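## Task

The liquid handler is paused after a tip pickup failure logged at D5. Per the run record, D1 holds open 96-well plate C16 with samples, D2 open 12-trough reservoir E07, D3 is empty, D4 open 96-well plate C51 with samples, and D5 a 200 uL tip rack that should be uncovered. Take the cover still sitting on the D5 rack and put it in WASTE. The D5 rack must finish with no cover, seated and lying flat within its locators, turned so well A1 sits at the corner engraved 'A1'. Carrying any labware or cover in the gripper above a reservoir or an open plate fails the task. Every other item and cover on D1 to D5 and on SHELF must be left as it was at the start. At the end, release everything and move away; contact with RESUME or its box still counts as away. Finish by releasing, then pressing RESUME; the job is over once RESUME is down. Pressing RESUME fails the task if a cover is still on the D5 rack, if that rack is missing, or if any item on D1 to D5 is not seated. If something you were required to fix is still wrong, pressing RESUME is worse than leaving it unpressed.

## Robot and tools

Robot: one six-joint arm (URDF name big_yam) with a two-finger parallel gripper. Joints from base outward: waist, shoulder, elbow, wrist pitch, wrist yaw, wrist roll, plus the finger gap. Since there is a single arm, every motion argument is one list of 7 numbers, never one list per arm.

Frames. The scene frame has its origin on the table top beneath the arm base, +z up, and +y to the left when looking along +x. The gripper frame: fingers point along its +z, and they close and open along its y. The reported hand position (end_effector_position, metres; end_effector_quat_wxyz) is the point between the finger pads, roughly 1 cm back from the tips; it can be inaccurate, especially far from the base.

The 7-number row: dx, dy, dz, rx, ry, rz, opening, each in [-1, 1]. The first six are an offset (not a pose) in the gripper's own axes, counted from the hand pose printed in the most recent result that shows it; before any such result, and for later calls within the same reply, they count from where the hand is when the action begins. Scale: 1.0 equals 0.6 m for dx, dy, dz and 180 degrees for rotation; rx, ry, rz form one rotation vector. All zeros therefore drives the hand back to that reference pose, it is not a pause. The opening is absolute: +1 is fully open (0.094 m), -1 closed.

Tools.
- execute_actions: actions is a list with at most one item. Empty list: just report state. {"rows": [...], "steps": n}: up to 15 rows and 15 steps of 1/30 s each; each row holds for one step and the final row repeats; every row is an offset from the same reference, not from the prior row. {"steps": n} alone waits up to 300 steps, counted from the last result. Optional pictures true/false.
- move: target is one 7-number row as above; speed in m/s from 0.002 to 0.5 (default 0.25; turning capped at twice that in rad/s). Straight-line path of 0.5 to 10 s; it does not avoid obstacles, and the hand can lag, wander or overshoot speed, notably with the arm near straight. Opening is applied at the start.
- wait: seconds 0 to 10; sends nothing new.
- zoom_image: camera is cam_high (672x504) or cam_wrist (616x616); region [x0, y0, x1, y1] in image pixels from the top-left, at most 504 by 504.
- read_manual: licence texts only.


Control behaviour. Each step the command is clipped to within 70 mm and 16 degrees of the measured hand pose; the controller favours position over orientation. Moves usually end a centimetre or more low; correct by re-aiming higher, since zero offsets let it sink. Commands of a few mm may not move the hand. Repeating a small offset against something rigid does not push harder, but against something that yields it goes deeper.

Result lines. State line with pose; Joint positions and velocities (rad, rad/s, then finger gap in m); grip_measured, the measured opening on the command scale (may be off by about 1 mm of opening). HELD marks steps where the clearance check withheld your row; 'pose unreachable' means that check altered or blocked the command. 'Hand target' is where the controller is currently heading. A move adds a 'move:' line: done, off_target, moving, held or fault, plus limits (paced = command clipped; held = some steps blocked, after which the arm may jump faster) and distance to target. FAULT, MOTOR HOT (from 85 °C) and OVER-TEMPERATURE FAULT (100 °C, arm drops) report stops.

Gripping. To hold, command an opening about 0.03 under grip_measured; smaller margins grip more gently. Pads push up to roughly 50 to 62 N, less on thin parts. Holding loads, even while you think, heats motors, so keep holds short.

Labware. ID labels sit on the short end near column 1 and the long side near row H; A1 is at the labelled end, in the corner far from the labelled side. Tip racks are labelled the same way with their size. D1 to D5 are deck slots side by side, D1 on your left seen from the base. SHELF stores labware; RG is a spare nest for regrasping; WASTE is a loose bin that must stay upright with nothing sticking over its rim (you may set an item on the rim and let it drop in). RESUME is a key on a box, pressed by pushing horizontally straight in until it latches.

Avoid: passing a held item over the reservoir or any open plate, knocking anything off the table, tipping WASTE, dropping items, fast collisions, and pressing hard past contact. Occasionally loose objects get nudged by outside disturbances; recheck before finishing.

Each tool is called after "Emit:" as name(argument=value, ...), one argument or row to a line, values as JSON.

## Session

Emit:
execute_actions(
  actions=[],
)

Scene clock: 0.00 s of 7200.00 s.
end_effector_position=(+0.2592, -0.4593, +0.3623) grip_measured=+1.000 end_effector_quat_wxyz=(+0.232, +0.860, +0.453, +0.025)
Joint positions: [-1.12   1.123  0.804 -0.347 -0.036  1.112  0.094]
Joint velocities: [-0.005 -0.015  0.002 -0.002  0.007 -0.051  0.   ]
Motor temperatures (°C, as the motors report them): [22 23 22 22 23 20]
Hand target: +0.264, -0.468, +0.369; +0.242, +0.858, +0.452, +0.025

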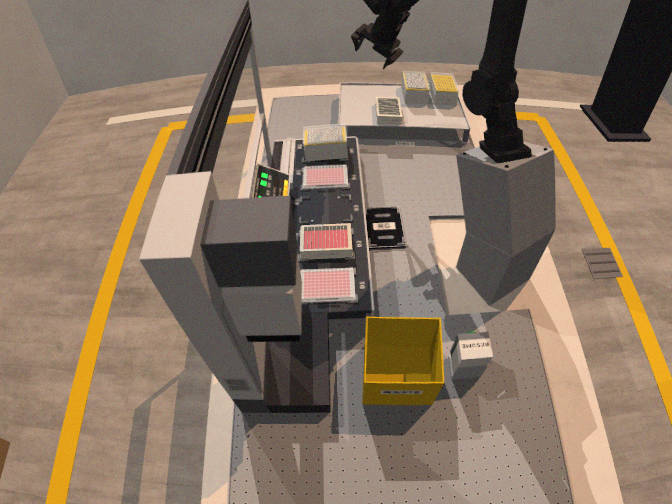

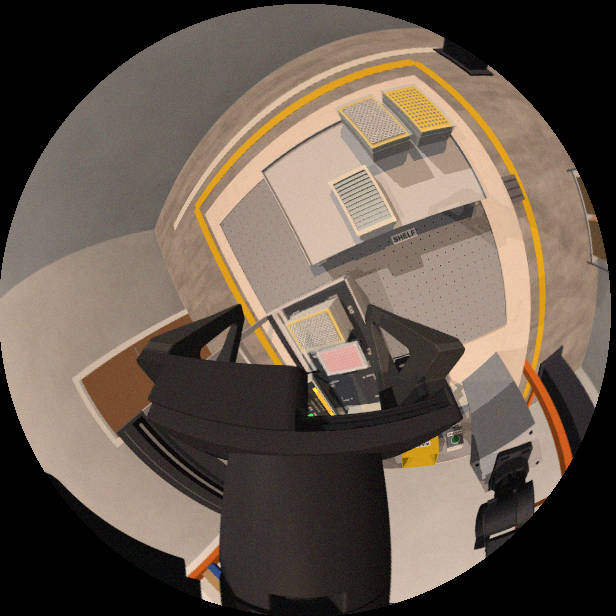

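Emit:
zoom_image(
  camera="cam_high",
  region=[240, 60, 480, 320],
)

Emit:
zoom_image(
  camera="cam_wrist",
  region=[260, 270, 420, 410],
)

Region (240, 60, 480, 320) of cam_high's 672x504 image, scaled by 1.938, with more detail than that image has; it fills the left 465 columns of this view, and the rest is white.

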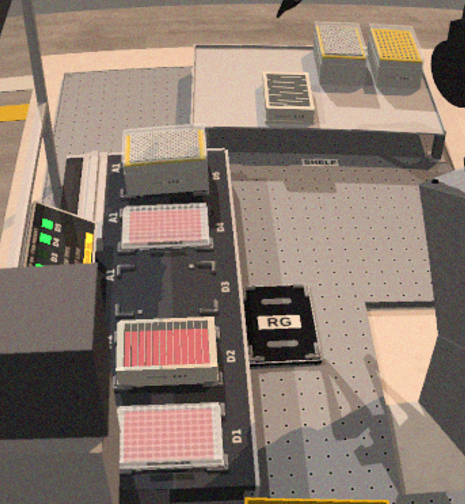

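Region (260, 270, 420, 410) of cam_wrist's 616x616 image, scaled by 3.150, with more detail than that image has; it fills the top 441 rows of this view, and the rest is white.

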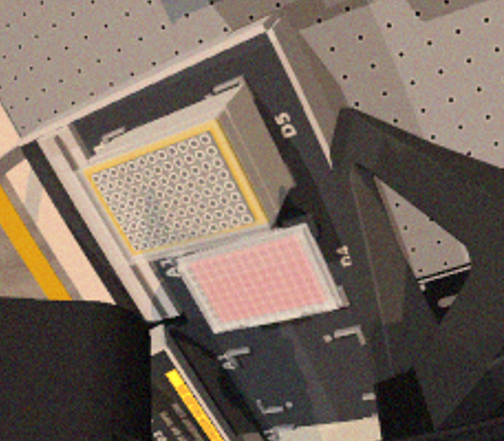

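Emit:
move(
  target=[0.204,0.089,0.12,0.155,-0.017,0.303,1],
)

Scene clock: 19.10 s of 7200.00 s.
end_effector_position=(+0.3727, -0.4068, +0.2958) grip_measured=+1.000 end_effector_quat_wxyz=(-0.016, +0.993, +0.112, +0.031)
Joint positions: [-0.855  1.495  1.182 -0.825  0.046  2.089  0.094]
Joint velocities: [-0.015 -0.005  0.002  0.017 -0.051  0.037  0.   ]
Motor temperatures (°C, as the motors report them): [22 24 25 23 23 20]
Hand target: +0.389, -0.415, +0.299; -0.012, +0.993, +0.111, +0.038
Off the commanded pose: 0.020 m, 14 deg.
joint sent to its limit — the command would take joint 6 (wrist roll) past its upper limit, so that joint was sent only as far as its limit.
After step 90, 13.53 s passed at rest.
move: off_target
camera_calibration (this result's frames):
cam_wrist: T_world_to_cam=[[-0.2289, 0.973394, 0.0104273, 0.480625], [0.753467, 0.17038, 0.635026, -0.392615], [0.616354, 0.153214, -0.77242, 0.184997], [0, 0, 0, 1]] pos_world=[0.291814, -0.429288, 0.387204]

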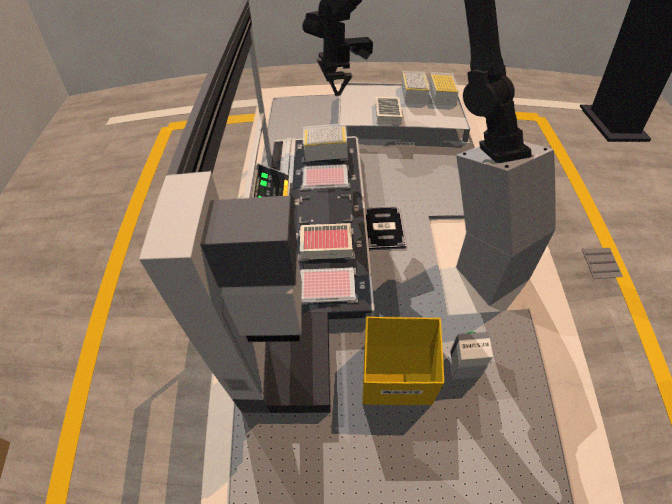

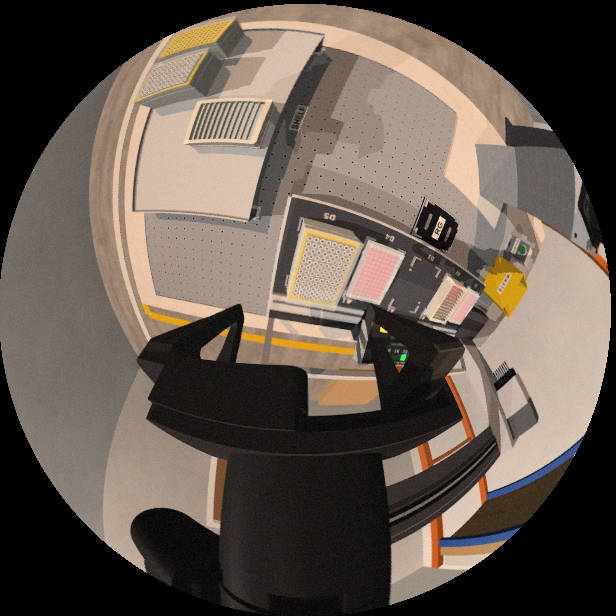

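Emit:
move(
  target=[0.067,-0.052,0.06,0,0,-0.928,1],
)

Scene clock: 32.73 s of 7200.00 s.
end_effector_position=(+0.4053, -0.3774, +0.2767) grip_measured=+1.000 end_effector_quat_wxyz=(+0.036, +0.016, +0.999, +0.011)
Joint positions: [-0.765  1.536  1.162 -0.748  0.086 -0.716  0.094]
Joint velocities: [-0.005 -0.005 -0.007 -0.002 -0.007  0.022  0.   ]
Motor temperatures (°C, as the motors report them): [22 25 26 22 23 20]
Hand target: +0.406, -0.366, +0.263; +0.029, +0.001, +0.999, +0.020
Off the commanded pose: 0.018 m, 2 deg.
After step 90, 4.27 s passed at rest.
move: off_target
camera_calibration (this result's frames):
cam_wrist: T_world_to_cam=[[-0.0238231, -0.999044, -0.0366427, -0.354849], [-0.852838, 0.00118449, 0.522174, 0.208262], [-0.521632, 0.0436901, -0.852051, 0.587548], [0, 0, 0, 1]] pos_world=[0.475644, -0.380426, 0.378869]

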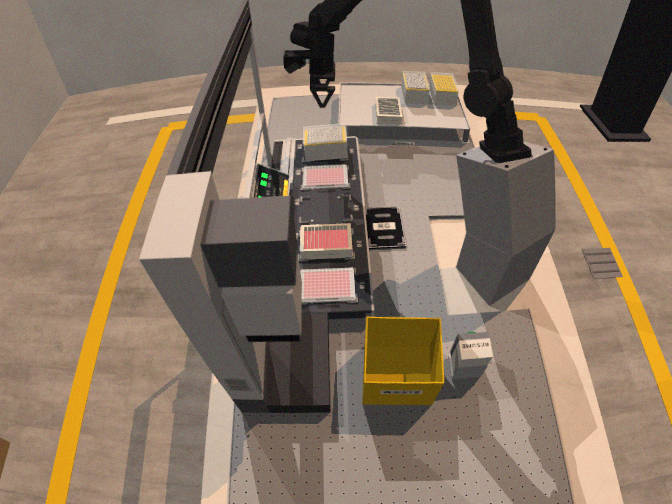

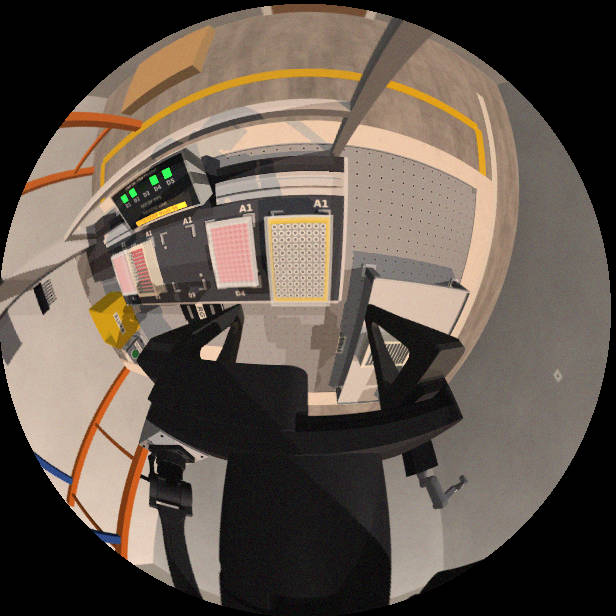

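Emit:
zoom_image(
  camera="cam_wrist",
  region=[200, 190, 380, 320],
)

Emit:
move(
  target=[0,0.018,0.17,0,0,0,1],
  speed=0.1,
)

Region (200, 190, 380, 320) of cam_wrist's 616x616 image, scaled by 2.800, with more detail than that image has.

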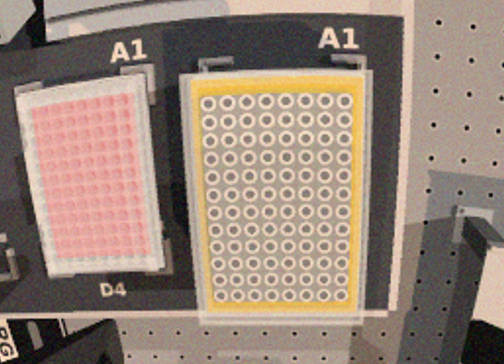

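Scene clock: 39.10 s of 7200.00 s.
end_effector_position=(+0.4155, -0.3676, +0.1834) grip_measured=+1.000 end_effector_quat_wxyz=(+0.039, +0.015, +0.999, +0.009)
Joint positions: [-0.765  1.73   1.151 -0.536  0.086 -0.719  0.094]
Joint velocities: [ 0.005 -0.005 -0.002 -0.007 -0.022 -0.022  0.   ]
Motor temperatures (°C, as the motors report them): [23 25 25 23 23 20]
Hand target: +0.413, -0.366, +0.174; +0.036, +0.016, +0.999, +0.011
Off the commanded pose: 0.009 m, 0 deg.
After step 90, 1.97 s passed at rest.
move: done
camera_calibration (this result's frames):
cam_wrist: T_world_to_cam=[[-0.0217406, -0.999269, -0.0314404, -0.350072], [-0.855758, 0.00234002, 0.517371, 0.26824], [-0.516919, 0.0381533, -0.855183, 0.509586], [0, 0, 0, 1]] pos_world=[0.485353, -0.369887, 0.286004]

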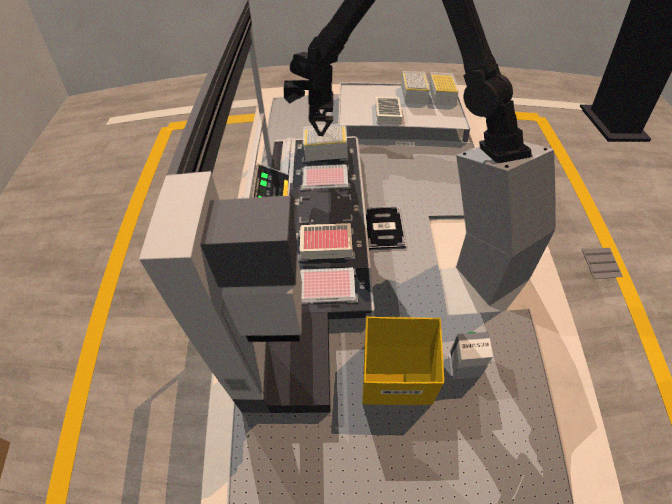

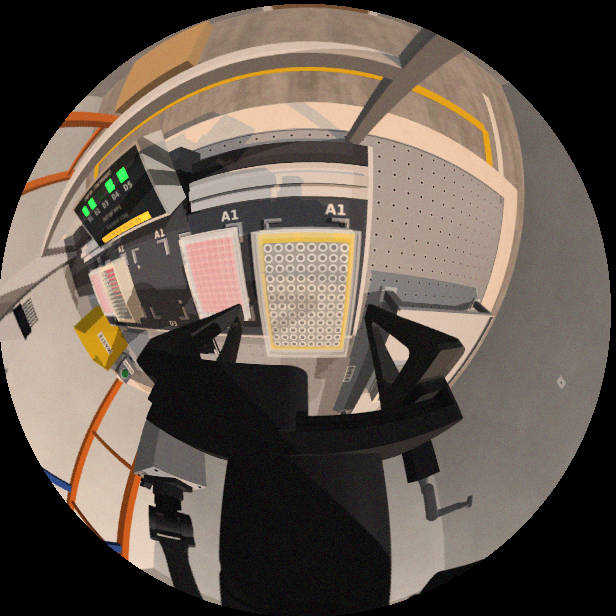

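Emit:
move(
  target=[0.017,0,0.07,0.006,0.025,-0.01,1],
  speed=0.05,
)

Emit:
zoom_image(
  camera="cam_high",
  region=[270, 80, 390, 180],
)

Scene clock: 44.97 s of 7200.00 s.
end_effector_position=(+0.4021, -0.3659, +0.1568) grip_measured=+1.000 end_effector_quat_wxyz=(+0.001, +0.008, +1.000, -0.003)
Joint positions: [-0.765  1.789  1.158 -0.525  0.155 -0.729  0.094]
Joint velocities: [-0.015 -0.015 -0.002 -0.002  0.022 -0.007  0.   ]
Motor temperatures (°C, as the motors report them): [22 25 25 23 23 20]
Hand target: +0.408, -0.367, +0.141; -0.000, -0.001, +1.000, -0.001
Off the commanded pose: 0.017 m, 1 deg.
After step 90, 1.77 s passed at rest.
move: off_target
camera_calibration (this result's frames):
cam_wrist: T_world_to_cam=[[-0.00961367, -0.999931, -0.00678868, -0.358514], [-0.81356, 0.00387416, 0.581468, 0.244028], [-0.581402, 0.011113, -0.813541, 0.489346], [0, 0, 0, 1]] pos_world=[0.479592, -0.364872, 0.253775]

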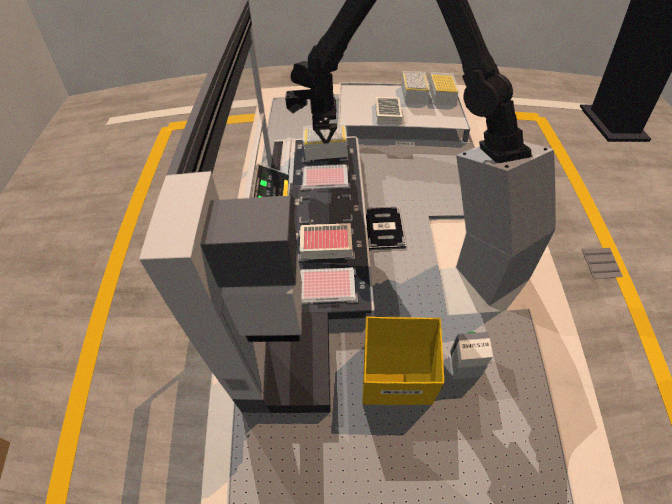

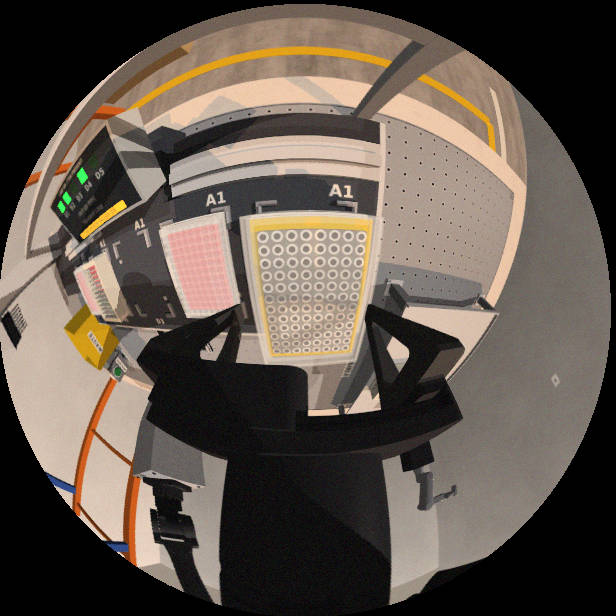

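Region (270, 80, 390, 180) of cam_high's 672x504 image, scaled by 4.200, with more detail than that image has.

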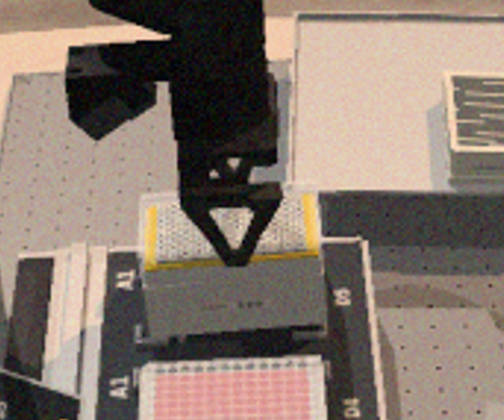

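Emit:
move(
  target=[-0.005,-0.008,0.06,0,0,0,1],
  speed=0.02,
)

Emit:
zoom_image(
  camera="cam_high",
  region=[270, 80, 390, 180],
)

Scene clock: 49.97 s of 7200.00 s.
end_effector_position=(+0.4037, -0.3642, +0.1326) grip_measured=+1.000 end_effector_quat_wxyz=(+0.001, +0.008, +1.000, -0.004)
Joint positions: [-0.767  1.845  1.169 -0.479  0.155 -0.73   0.094]
Joint velocities: [-0.015 -0.005 -0.002 -0.012  0.095 -0.007  0.   ]
Motor temperatures (°C, as the motors report them): [22 25 25 23 23 20]
Hand target: +0.405, -0.371, +0.121; +0.001, +0.008, +1.000, -0.003
Off the commanded pose: 0.014 m, 0 deg.
move: off_target
camera_calibration (this result's frames):
cam_wrist: T_world_to_cam=[[-0.0103875, -0.99993, -0.0055934, -0.356757], [-0.813852, 0.00520424, 0.581049, 0.26013], [-0.58098, 0.0105879, -0.813849, 0.470226], [0, 0, 0, 1]] pos_world=[0.481193, -0.363064, 0.229549]

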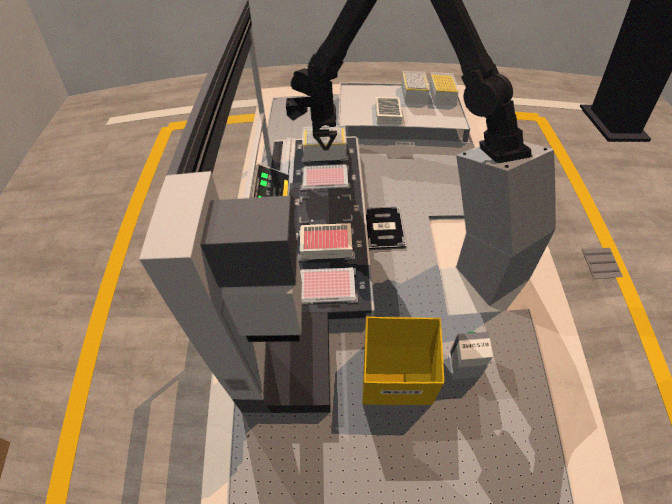

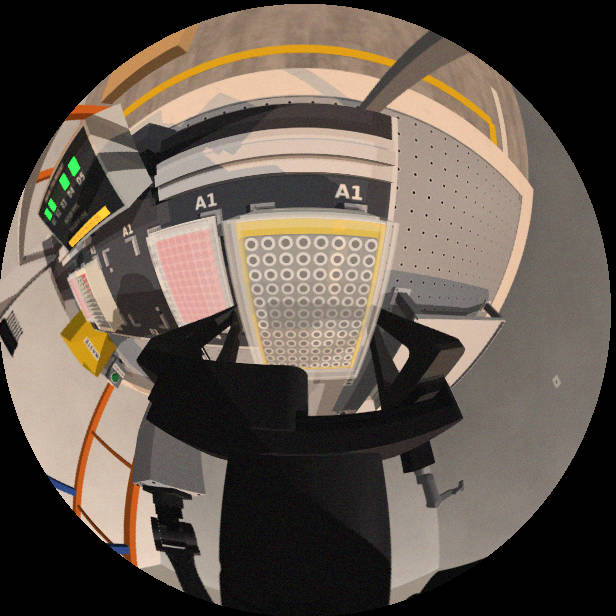

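Region (270, 80, 390, 180) of cam_high's 672x504 image, scaled by 4.200, with more detail than that image has.

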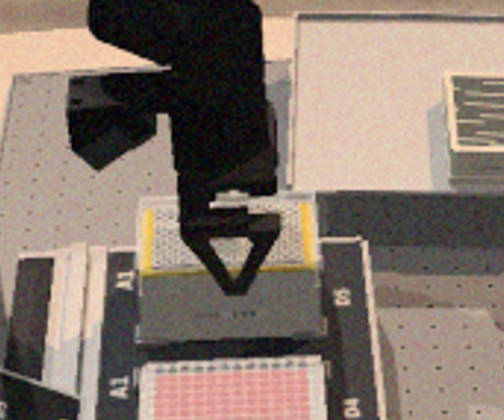

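Emit:
move(
  target=[0,-0.004,-0.004,0,0,0,0.6],
  speed=0.02,
)

Emit:
zoom_image(
  camera="cam_high",
  region=[270, 80, 390, 180],
)

Scene clock: 55.57 s of 7200.00 s.
end_effector_position=(+0.4052, -0.3678, +0.1345) grip_measured=+0.830 end_effector_quat_wxyz=(+0.003, +0.009, +1.000, -0.008)
Joint positions: [-0.768  1.842  1.172 -0.476  0.159 -0.731  0.086]
Joint velocities: [ 0.005 -0.015  0.002  0.007 -0.022 -0.095  0.   ]
Motor temperatures (°C, as the motors report them): [22 25 25 22 23 20]
Hand target: +0.404, -0.367, +0.135; +0.001, +0.008, +1.000, -0.004
Off the commanded pose: 0.002 m, 1 deg.
After step 90, 1.90 s passed at rest.
move: done
camera_calibration (this result's frames):
cam_wrist: T_world_to_cam=[[-0.0124553, -0.999915, 0.00381813, -0.360765], [-0.815784, 0.0123696, 0.578224, 0.263999], [-0.578222, 0.00408717, -0.815869, 0.4694], [0, 0, 0, 1]] pos_world=[0.48229, -0.365918, 0.231696]

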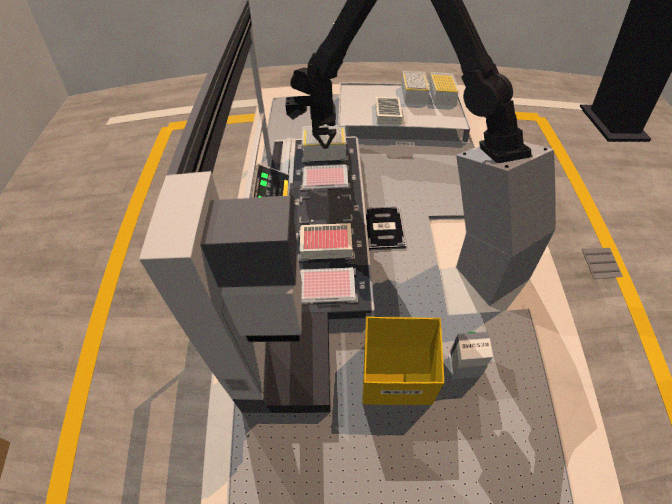

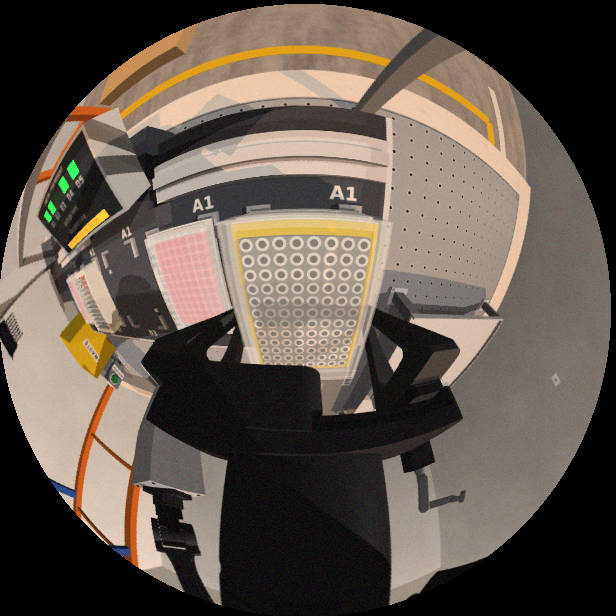

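Region (270, 80, 390, 180) of cam_high's 672x504 image, scaled by 4.200, with more detail than that image has.

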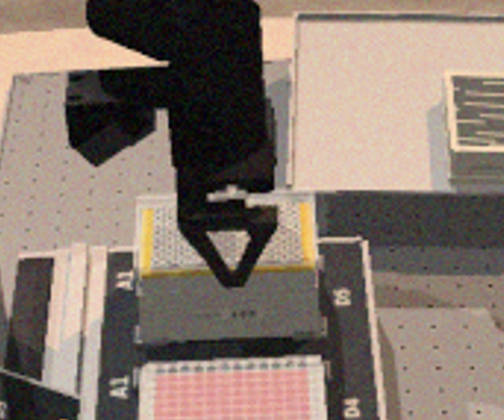

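Gripping 86 mm. Lift.

Emit:
move(
  target=[0,0,-0.12,0,0,0,0.75],
  speed=0.05,
)

Emit:
zoom_image(
  camera="cam_high",
  region=[260, 50, 400, 180],
)

Scene clock: 59.67 s of 7200.00 s.
end_effector_position=(+0.4035, -0.3729, +0.2011) grip_measured=+0.830 end_effector_quat_wxyz=(+0.003, +0.009, +1.000, -0.011)
Joint positions: [-0.757  1.693  1.153 -0.604  0.167 -0.72   0.086]
Joint velocities: [ 0.005 -0.015  0.002 -0.017 -0.022  0.11  -0.001]
Motor temperatures (°C, as the motors report them): [23 26 25 22 23 20]
Hand target: +0.405, -0.365, +0.207; +0.002, +0.009, +1.000, -0.008
Off the commanded pose: 0.008 m, 0 deg.
move: done
camera_calibration (this result's frames):
cam_wrist: T_world_to_cam=[[-0.0128011, -0.999881, 0.00864359, -0.367022], [-0.816018, 0.0154422, 0.577821, 0.22549], [-0.577885, 0.000343402, -0.816118, 0.521373], [0, 0, 0, 1]] pos_world=[0.480599, -0.370639, 0.298382]

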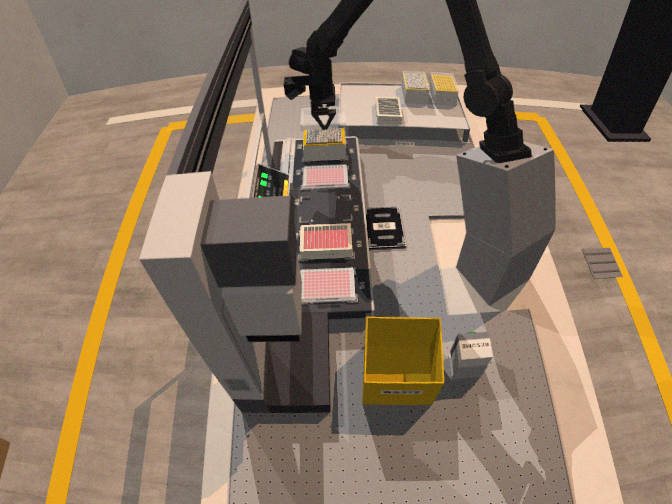

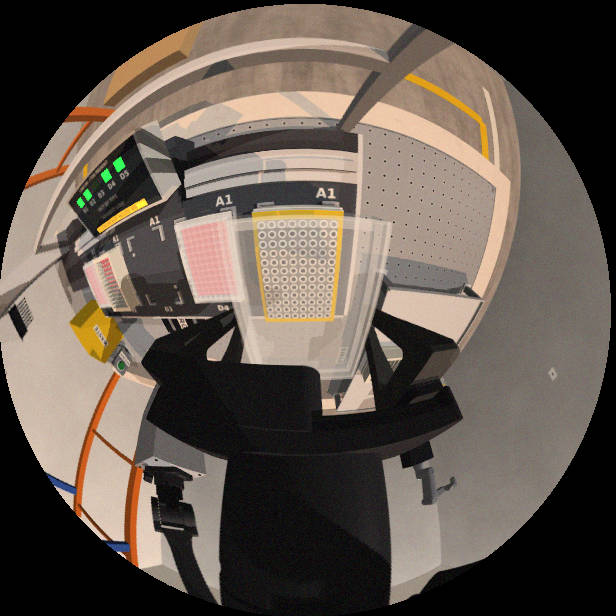

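Region (260, 50, 400, 180) of cam_high's 672x504 image, scaled by 3.600, with more detail than that image has; it fills the top 468 rows of this view, and the rest is white.

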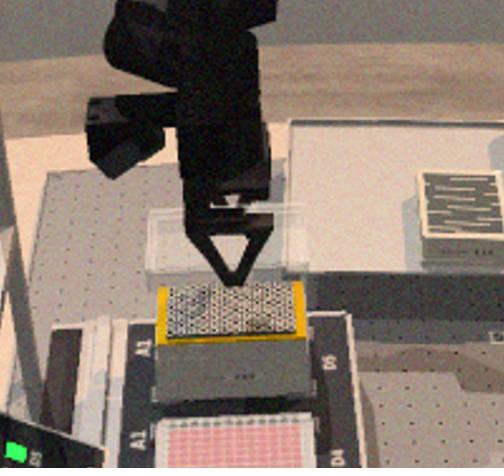

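Emit:
move(
  target=[0.28,0,-0.08,0,0,0,0.75],
  speed=0.15,
)

Emit:
move(
  target=[0,0.6,0,0,0,0,0.75],
  speed=0.15,
)

Scene clock: 65.87 s of 7200.00 s.
end_effector_position=(+0.2367, -0.3681, +0.2465) grip_measured=+0.830 end_effector_quat_wxyz=(-0.001, +0.014, +1.000, -0.006)
Joint positions: [-1.033  1.379  0.806 -0.556  0.049 -0.962  0.086]
Joint velocities: [ 0.005 -0.005  0.007  0.012 -0.022  0.007 -0.   ]
Motor temperatures (°C, as the motors report them): [23 26 24 22 23 20]
Hand target: +0.235, -0.370, +0.249; +0.003, +0.009, +1.000, -0.013
Off the commanded pose: 0.002 m, 1 deg.
After step 90, 1.57 s passed at rest.
move: done
camera_calibration (this result's frames):
cam_wrist: T_world_to_cam=[[-0.0215646, -0.999767, -0.000899688, -0.360279], [-0.811913, 0.0169875, 0.583532, 0.0612621], [-0.583381, 0.0133141, -0.81209, 0.467096], [0, 0, 0, 1]] pos_world=[0.314465, -0.367455, 0.343251]

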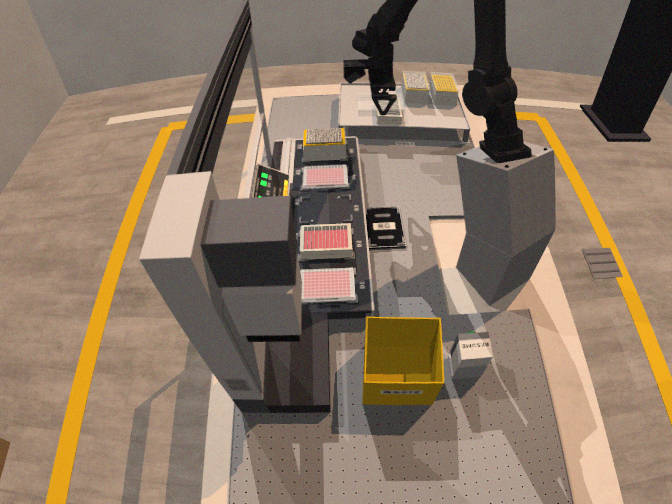

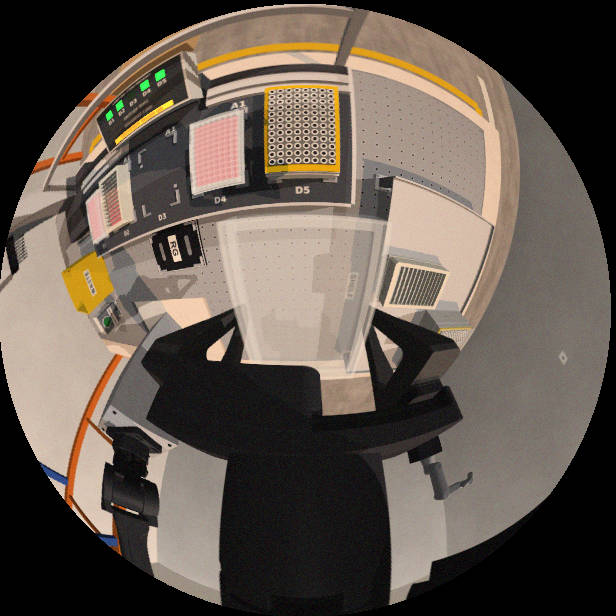

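Scene clock: 68.87 s of 7200.00 s.
end_effector_position=(+0.2388, -0.0060, +0.2389) grip_measured=+0.830 end_effector_quat_wxyz=(-0.012, +0.009, +1.000, -0.001)
Joint positions: [ 0.06   1.447  0.351 -0.33   0.402  0.106  0.086]
Joint velocities: [-0.015 -0.005  0.002  0.007  0.007 -0.037  0.   ]
Motor temperatures (°C, as the motors report them): [23 26 24 22 23 20]
Hand target: +0.245, -0.003, +0.239; -0.006, +0.015, +1.000, -0.001
Off the commanded pose: 0.009 m, 2 deg.
move: done
camera_calibration (this result's frames):
cam_wrist: T_world_to_cam=[[-0.0118955, -0.999871, -0.0107993, 0.00189774], [-0.798722, 0.0030037, 0.601693, 0.0537029], [-0.601583, 0.0157831, -0.798655, 0.458497], [0, 0, 0, 1]] pos_world=[0.31874, -0.00550032, 0.333888]

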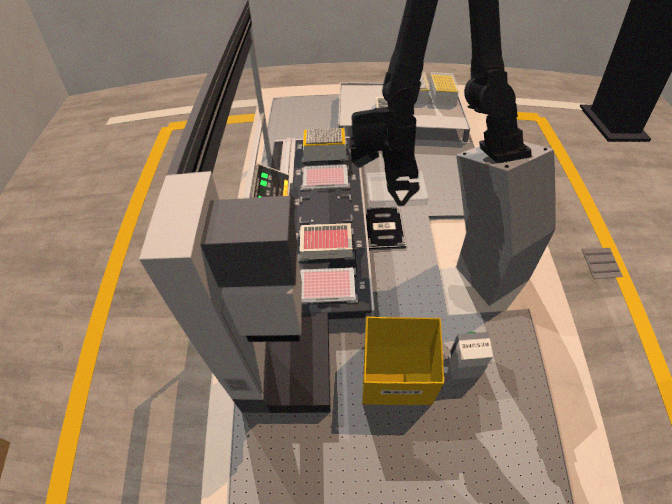

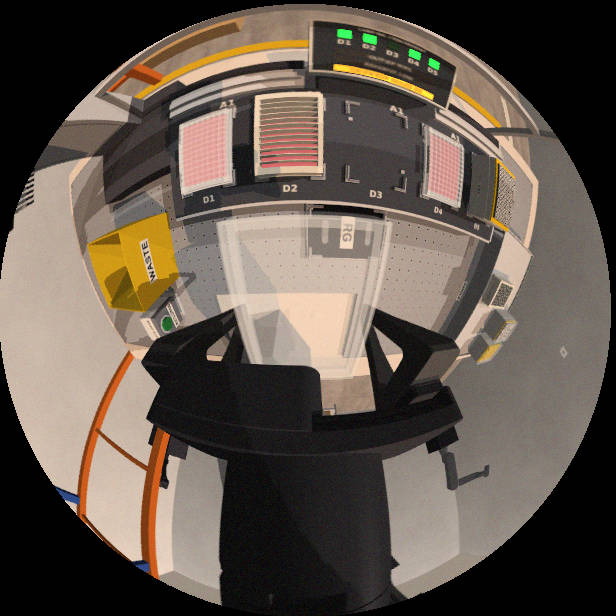

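Emit:
move(
  target=[-0.03,0.56,0,0,0,0,0.75],
  speed=0.15,
)

Scene clock: 75.03 s of 7200.00 s.
end_effector_position=(+0.2549, +0.3228, +0.2366) grip_measured=+0.830 end_effector_quat_wxyz=(-0.018, +0.005, +1.000, -0.002)
Joint positions: [ 0.857  2.163  0.981 -0.601  0.368  0.968  0.086]
Joint velocities: [-0.005  0.005 -0.012 -0.012  0.007  0.066 -0.   ]
Motor temperatures (°C, as the motors report them): [23 25 24 22 23 20]
Hand target: +0.257, +0.332, +0.236; -0.017, +0.009, +1.000, -0.002
Off the commanded pose: 0.011 m, 1 deg.
After step 90, 0.53 s passed at rest.
move: off_target
camera_calibration (this result's frames):
cam_wrist: T_world_to_cam=[[-0.00513107, -0.999948, -0.00886394, 0.328614], [-0.791291, -0.00135965, 0.611438, 0.0640854], [-0.611418, 0.0101513, -0.791243, 0.463707], [0, 0, 0, 1]] pos_world=[0.335915, 0.323976, 0.330634]

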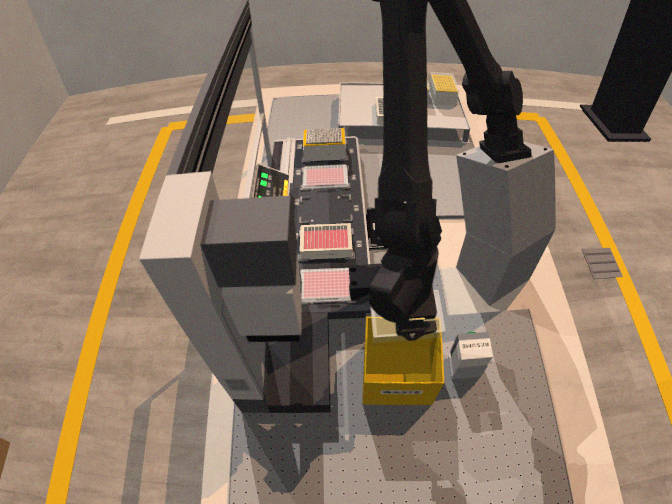

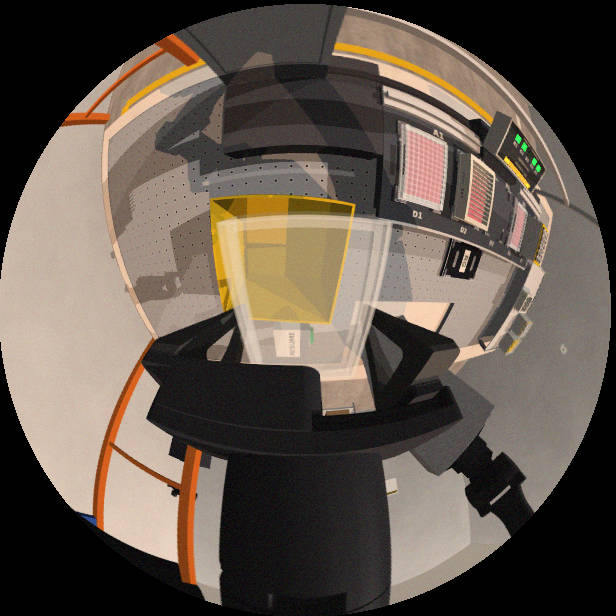

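Emit:
move(
  target=[-0.017,0.045,0.07,0,0,0,0.75],
  speed=0.08,
)

Scene clock: 79.13 s of 7200.00 s.
end_effector_position=(+0.2513, +0.3420, +0.1999) grip_measured=+0.830 end_effector_quat_wxyz=(-0.021, -0.001, +1.000, -0.008)
Joint positions: [ 0.855  2.282  1.04  -0.555  0.371  0.959  0.086]
Joint velocities: [ 0.015 -0.005  0.007 -0.022 -0.022  0.007 -0.001]
Motor temperatures (°C, as the motors report them): [23 25 24 22 23 20]
Hand target: +0.264, +0.349, +0.194; -0.018, +0.005, +1.000, -0.002
Off the commanded pose: 0.016 m, 1 deg.
After step 90, 0.10 s passed at rest.
move: off_target
camera_calibration (this result's frames):
cam_wrist: T_world_to_cam=[[0.00740866, -0.999967, 0.00326533, 0.341866], [-0.787436, -0.00382127, 0.616385, 0.0826563], [-0.616352, -0.00713782, -0.787438, 0.438707], [0, 0, 0, 1]] pos_world=[0.332952, 0.345302, 0.29339]

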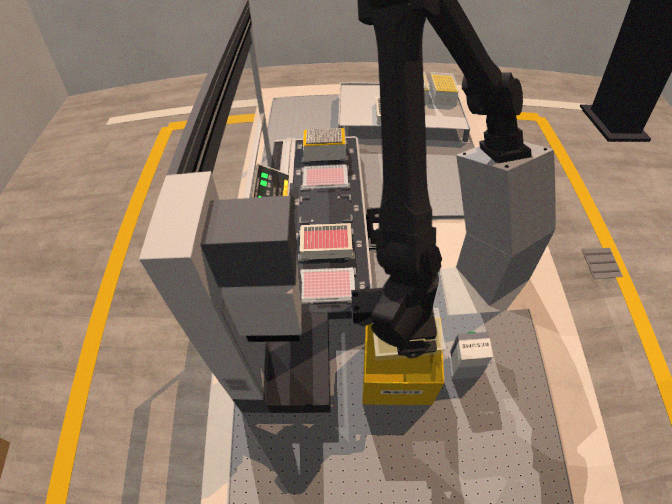

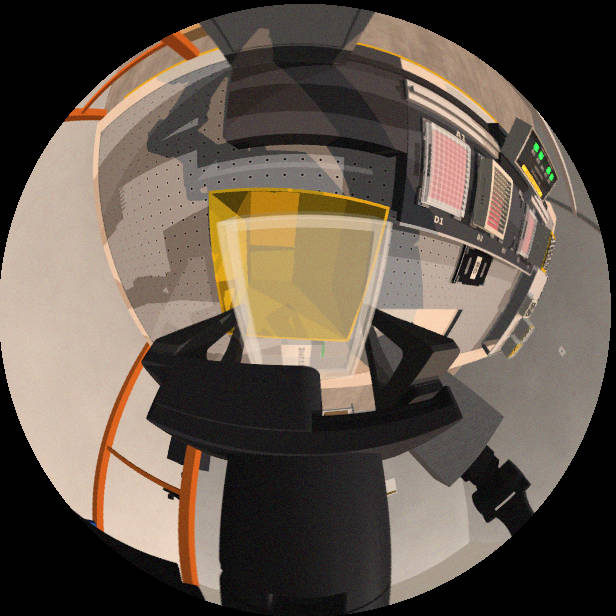

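Emit:
move(
  target=[-0.05,0.012,0.03,0,0,0,0.75],
  speed=0.05,
)

Emit:
zoom_image(
  camera="cam_high",
  region=[330, 280, 500, 420],
)

Scene clock: 82.97 s of 7200.00 s.
end_effector_position=(+0.2712, +0.3434, +0.1886) grip_measured=+0.830 end_effector_quat_wxyz=(-0.021, -0.003, +1.000, -0.010)
Joint positions: [ 0.814  2.31   1.081 -0.555  0.382  0.912  0.086]
Joint velocities: [ 0.005 -0.005  0.012 -0.002 -0.007 -0.081  0.001]
Motor temperatures (°C, as the motors report them): [23 25 24 22 23 20]
Hand target: +0.281, +0.348, +0.181; -0.021, -0.001, +1.000, -0.008
Off the commanded pose: 0.013 m, 0 deg.
move: off_target
camera_calibration (this result's frames):
cam_wrist: T_world_to_cam=[[0.0117768, -0.999911, 0.006233, 0.341443], [-0.787548, -0.00543431, 0.616229, 0.105888], [-0.616141, -0.012166, -0.787542, 0.443727], [0, 0, 0, 1]] pos_world=[0.352769, 0.347387, 0.282074]

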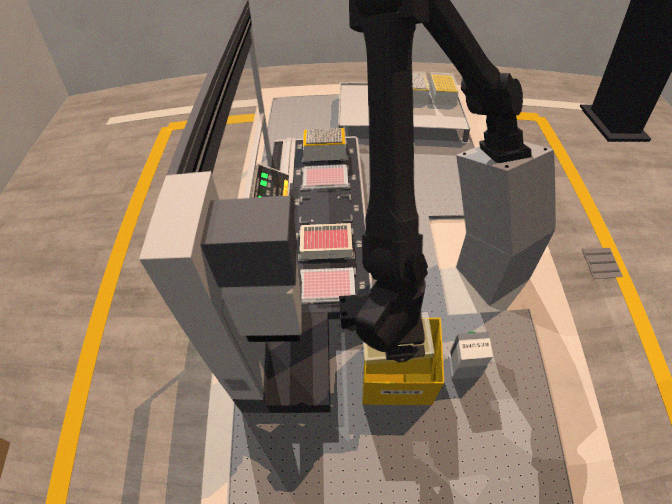

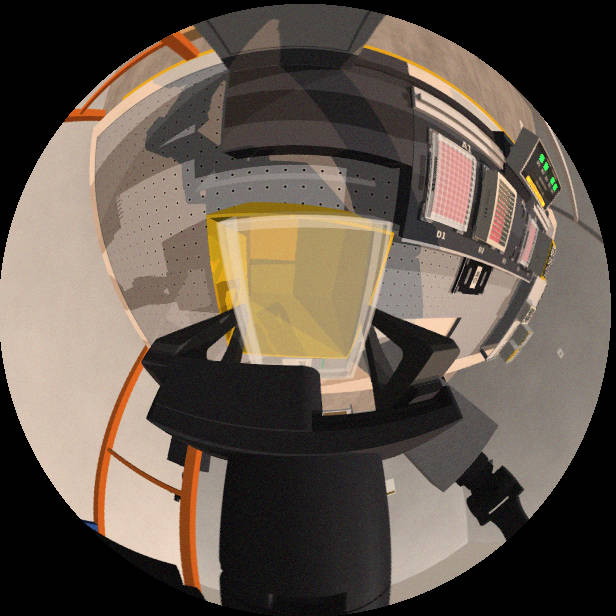

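Region (330, 280, 500, 420) of cam_high's 672x504 image, scaled by 2.965, with more detail than that image has; it fills the top 415 rows of this view, and the rest is white.

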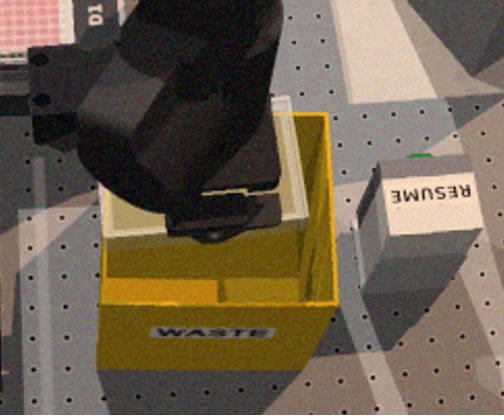

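Emit:
move(
  target=[0.012,0.04,0.01,0,0,0,0.75],
  speed=0.04,
)

Emit:
zoom_image(
  camera="cam_high",
  region=[330, 280, 500, 420],
)

Scene clock: 86.07 s of 7200.00 s.
end_effector_position=(+0.2625, +0.3549, +0.1836) grip_measured=+0.830 end_effector_quat_wxyz=(-0.023, -0.004, +1.000, -0.011)
Joint positions: [ 0.838  2.342  1.103 -0.559  0.375  0.938  0.086]
Joint velocities: [ 0.005  0.005 -0.007 -0.017 -0.007 -0.037  0.001]
Motor temperatures (°C, as the motors report them): [23 25 25 22 23 20]
Hand target: +0.263, +0.367, +0.182; -0.021, -0.003, +1.000, -0.010
Off the commanded pose: 0.012 m, 0 deg.
move: off_target
camera_calibration (this result's frames):
cam_wrist: T_world_to_cam=[[0.0136681, -0.999869, 0.00870079, 0.352083], [-0.785069, -0.00534199, 0.619385, 0.100908], [-0.619257, -0.0152966, -0.785039, 0.435973], [0, 0, 0, 1]] pos_world=[0.344387, 0.359244, 0.276691]

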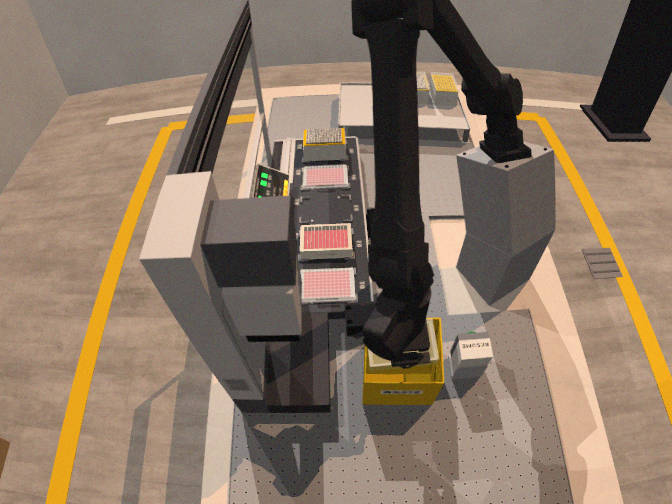

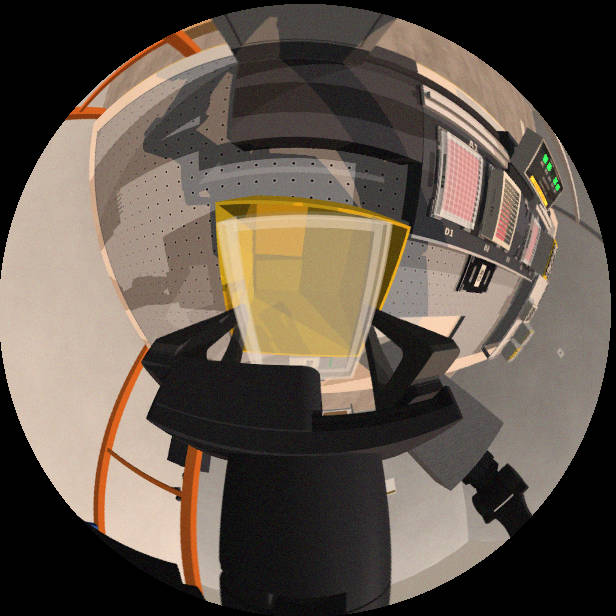

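Region (330, 280, 500, 420) of cam_high's 672x504 image, scaled by 2.965, with more detail than that image has; it fills the top 415 rows of this view, and the rest is white.

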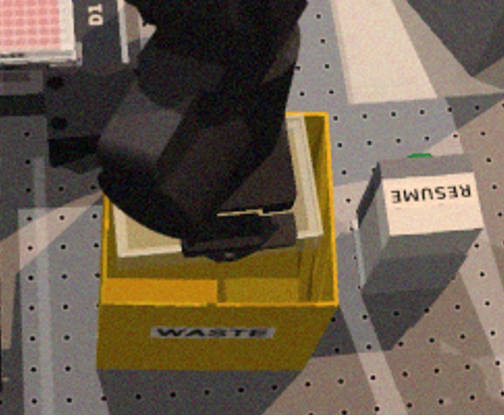

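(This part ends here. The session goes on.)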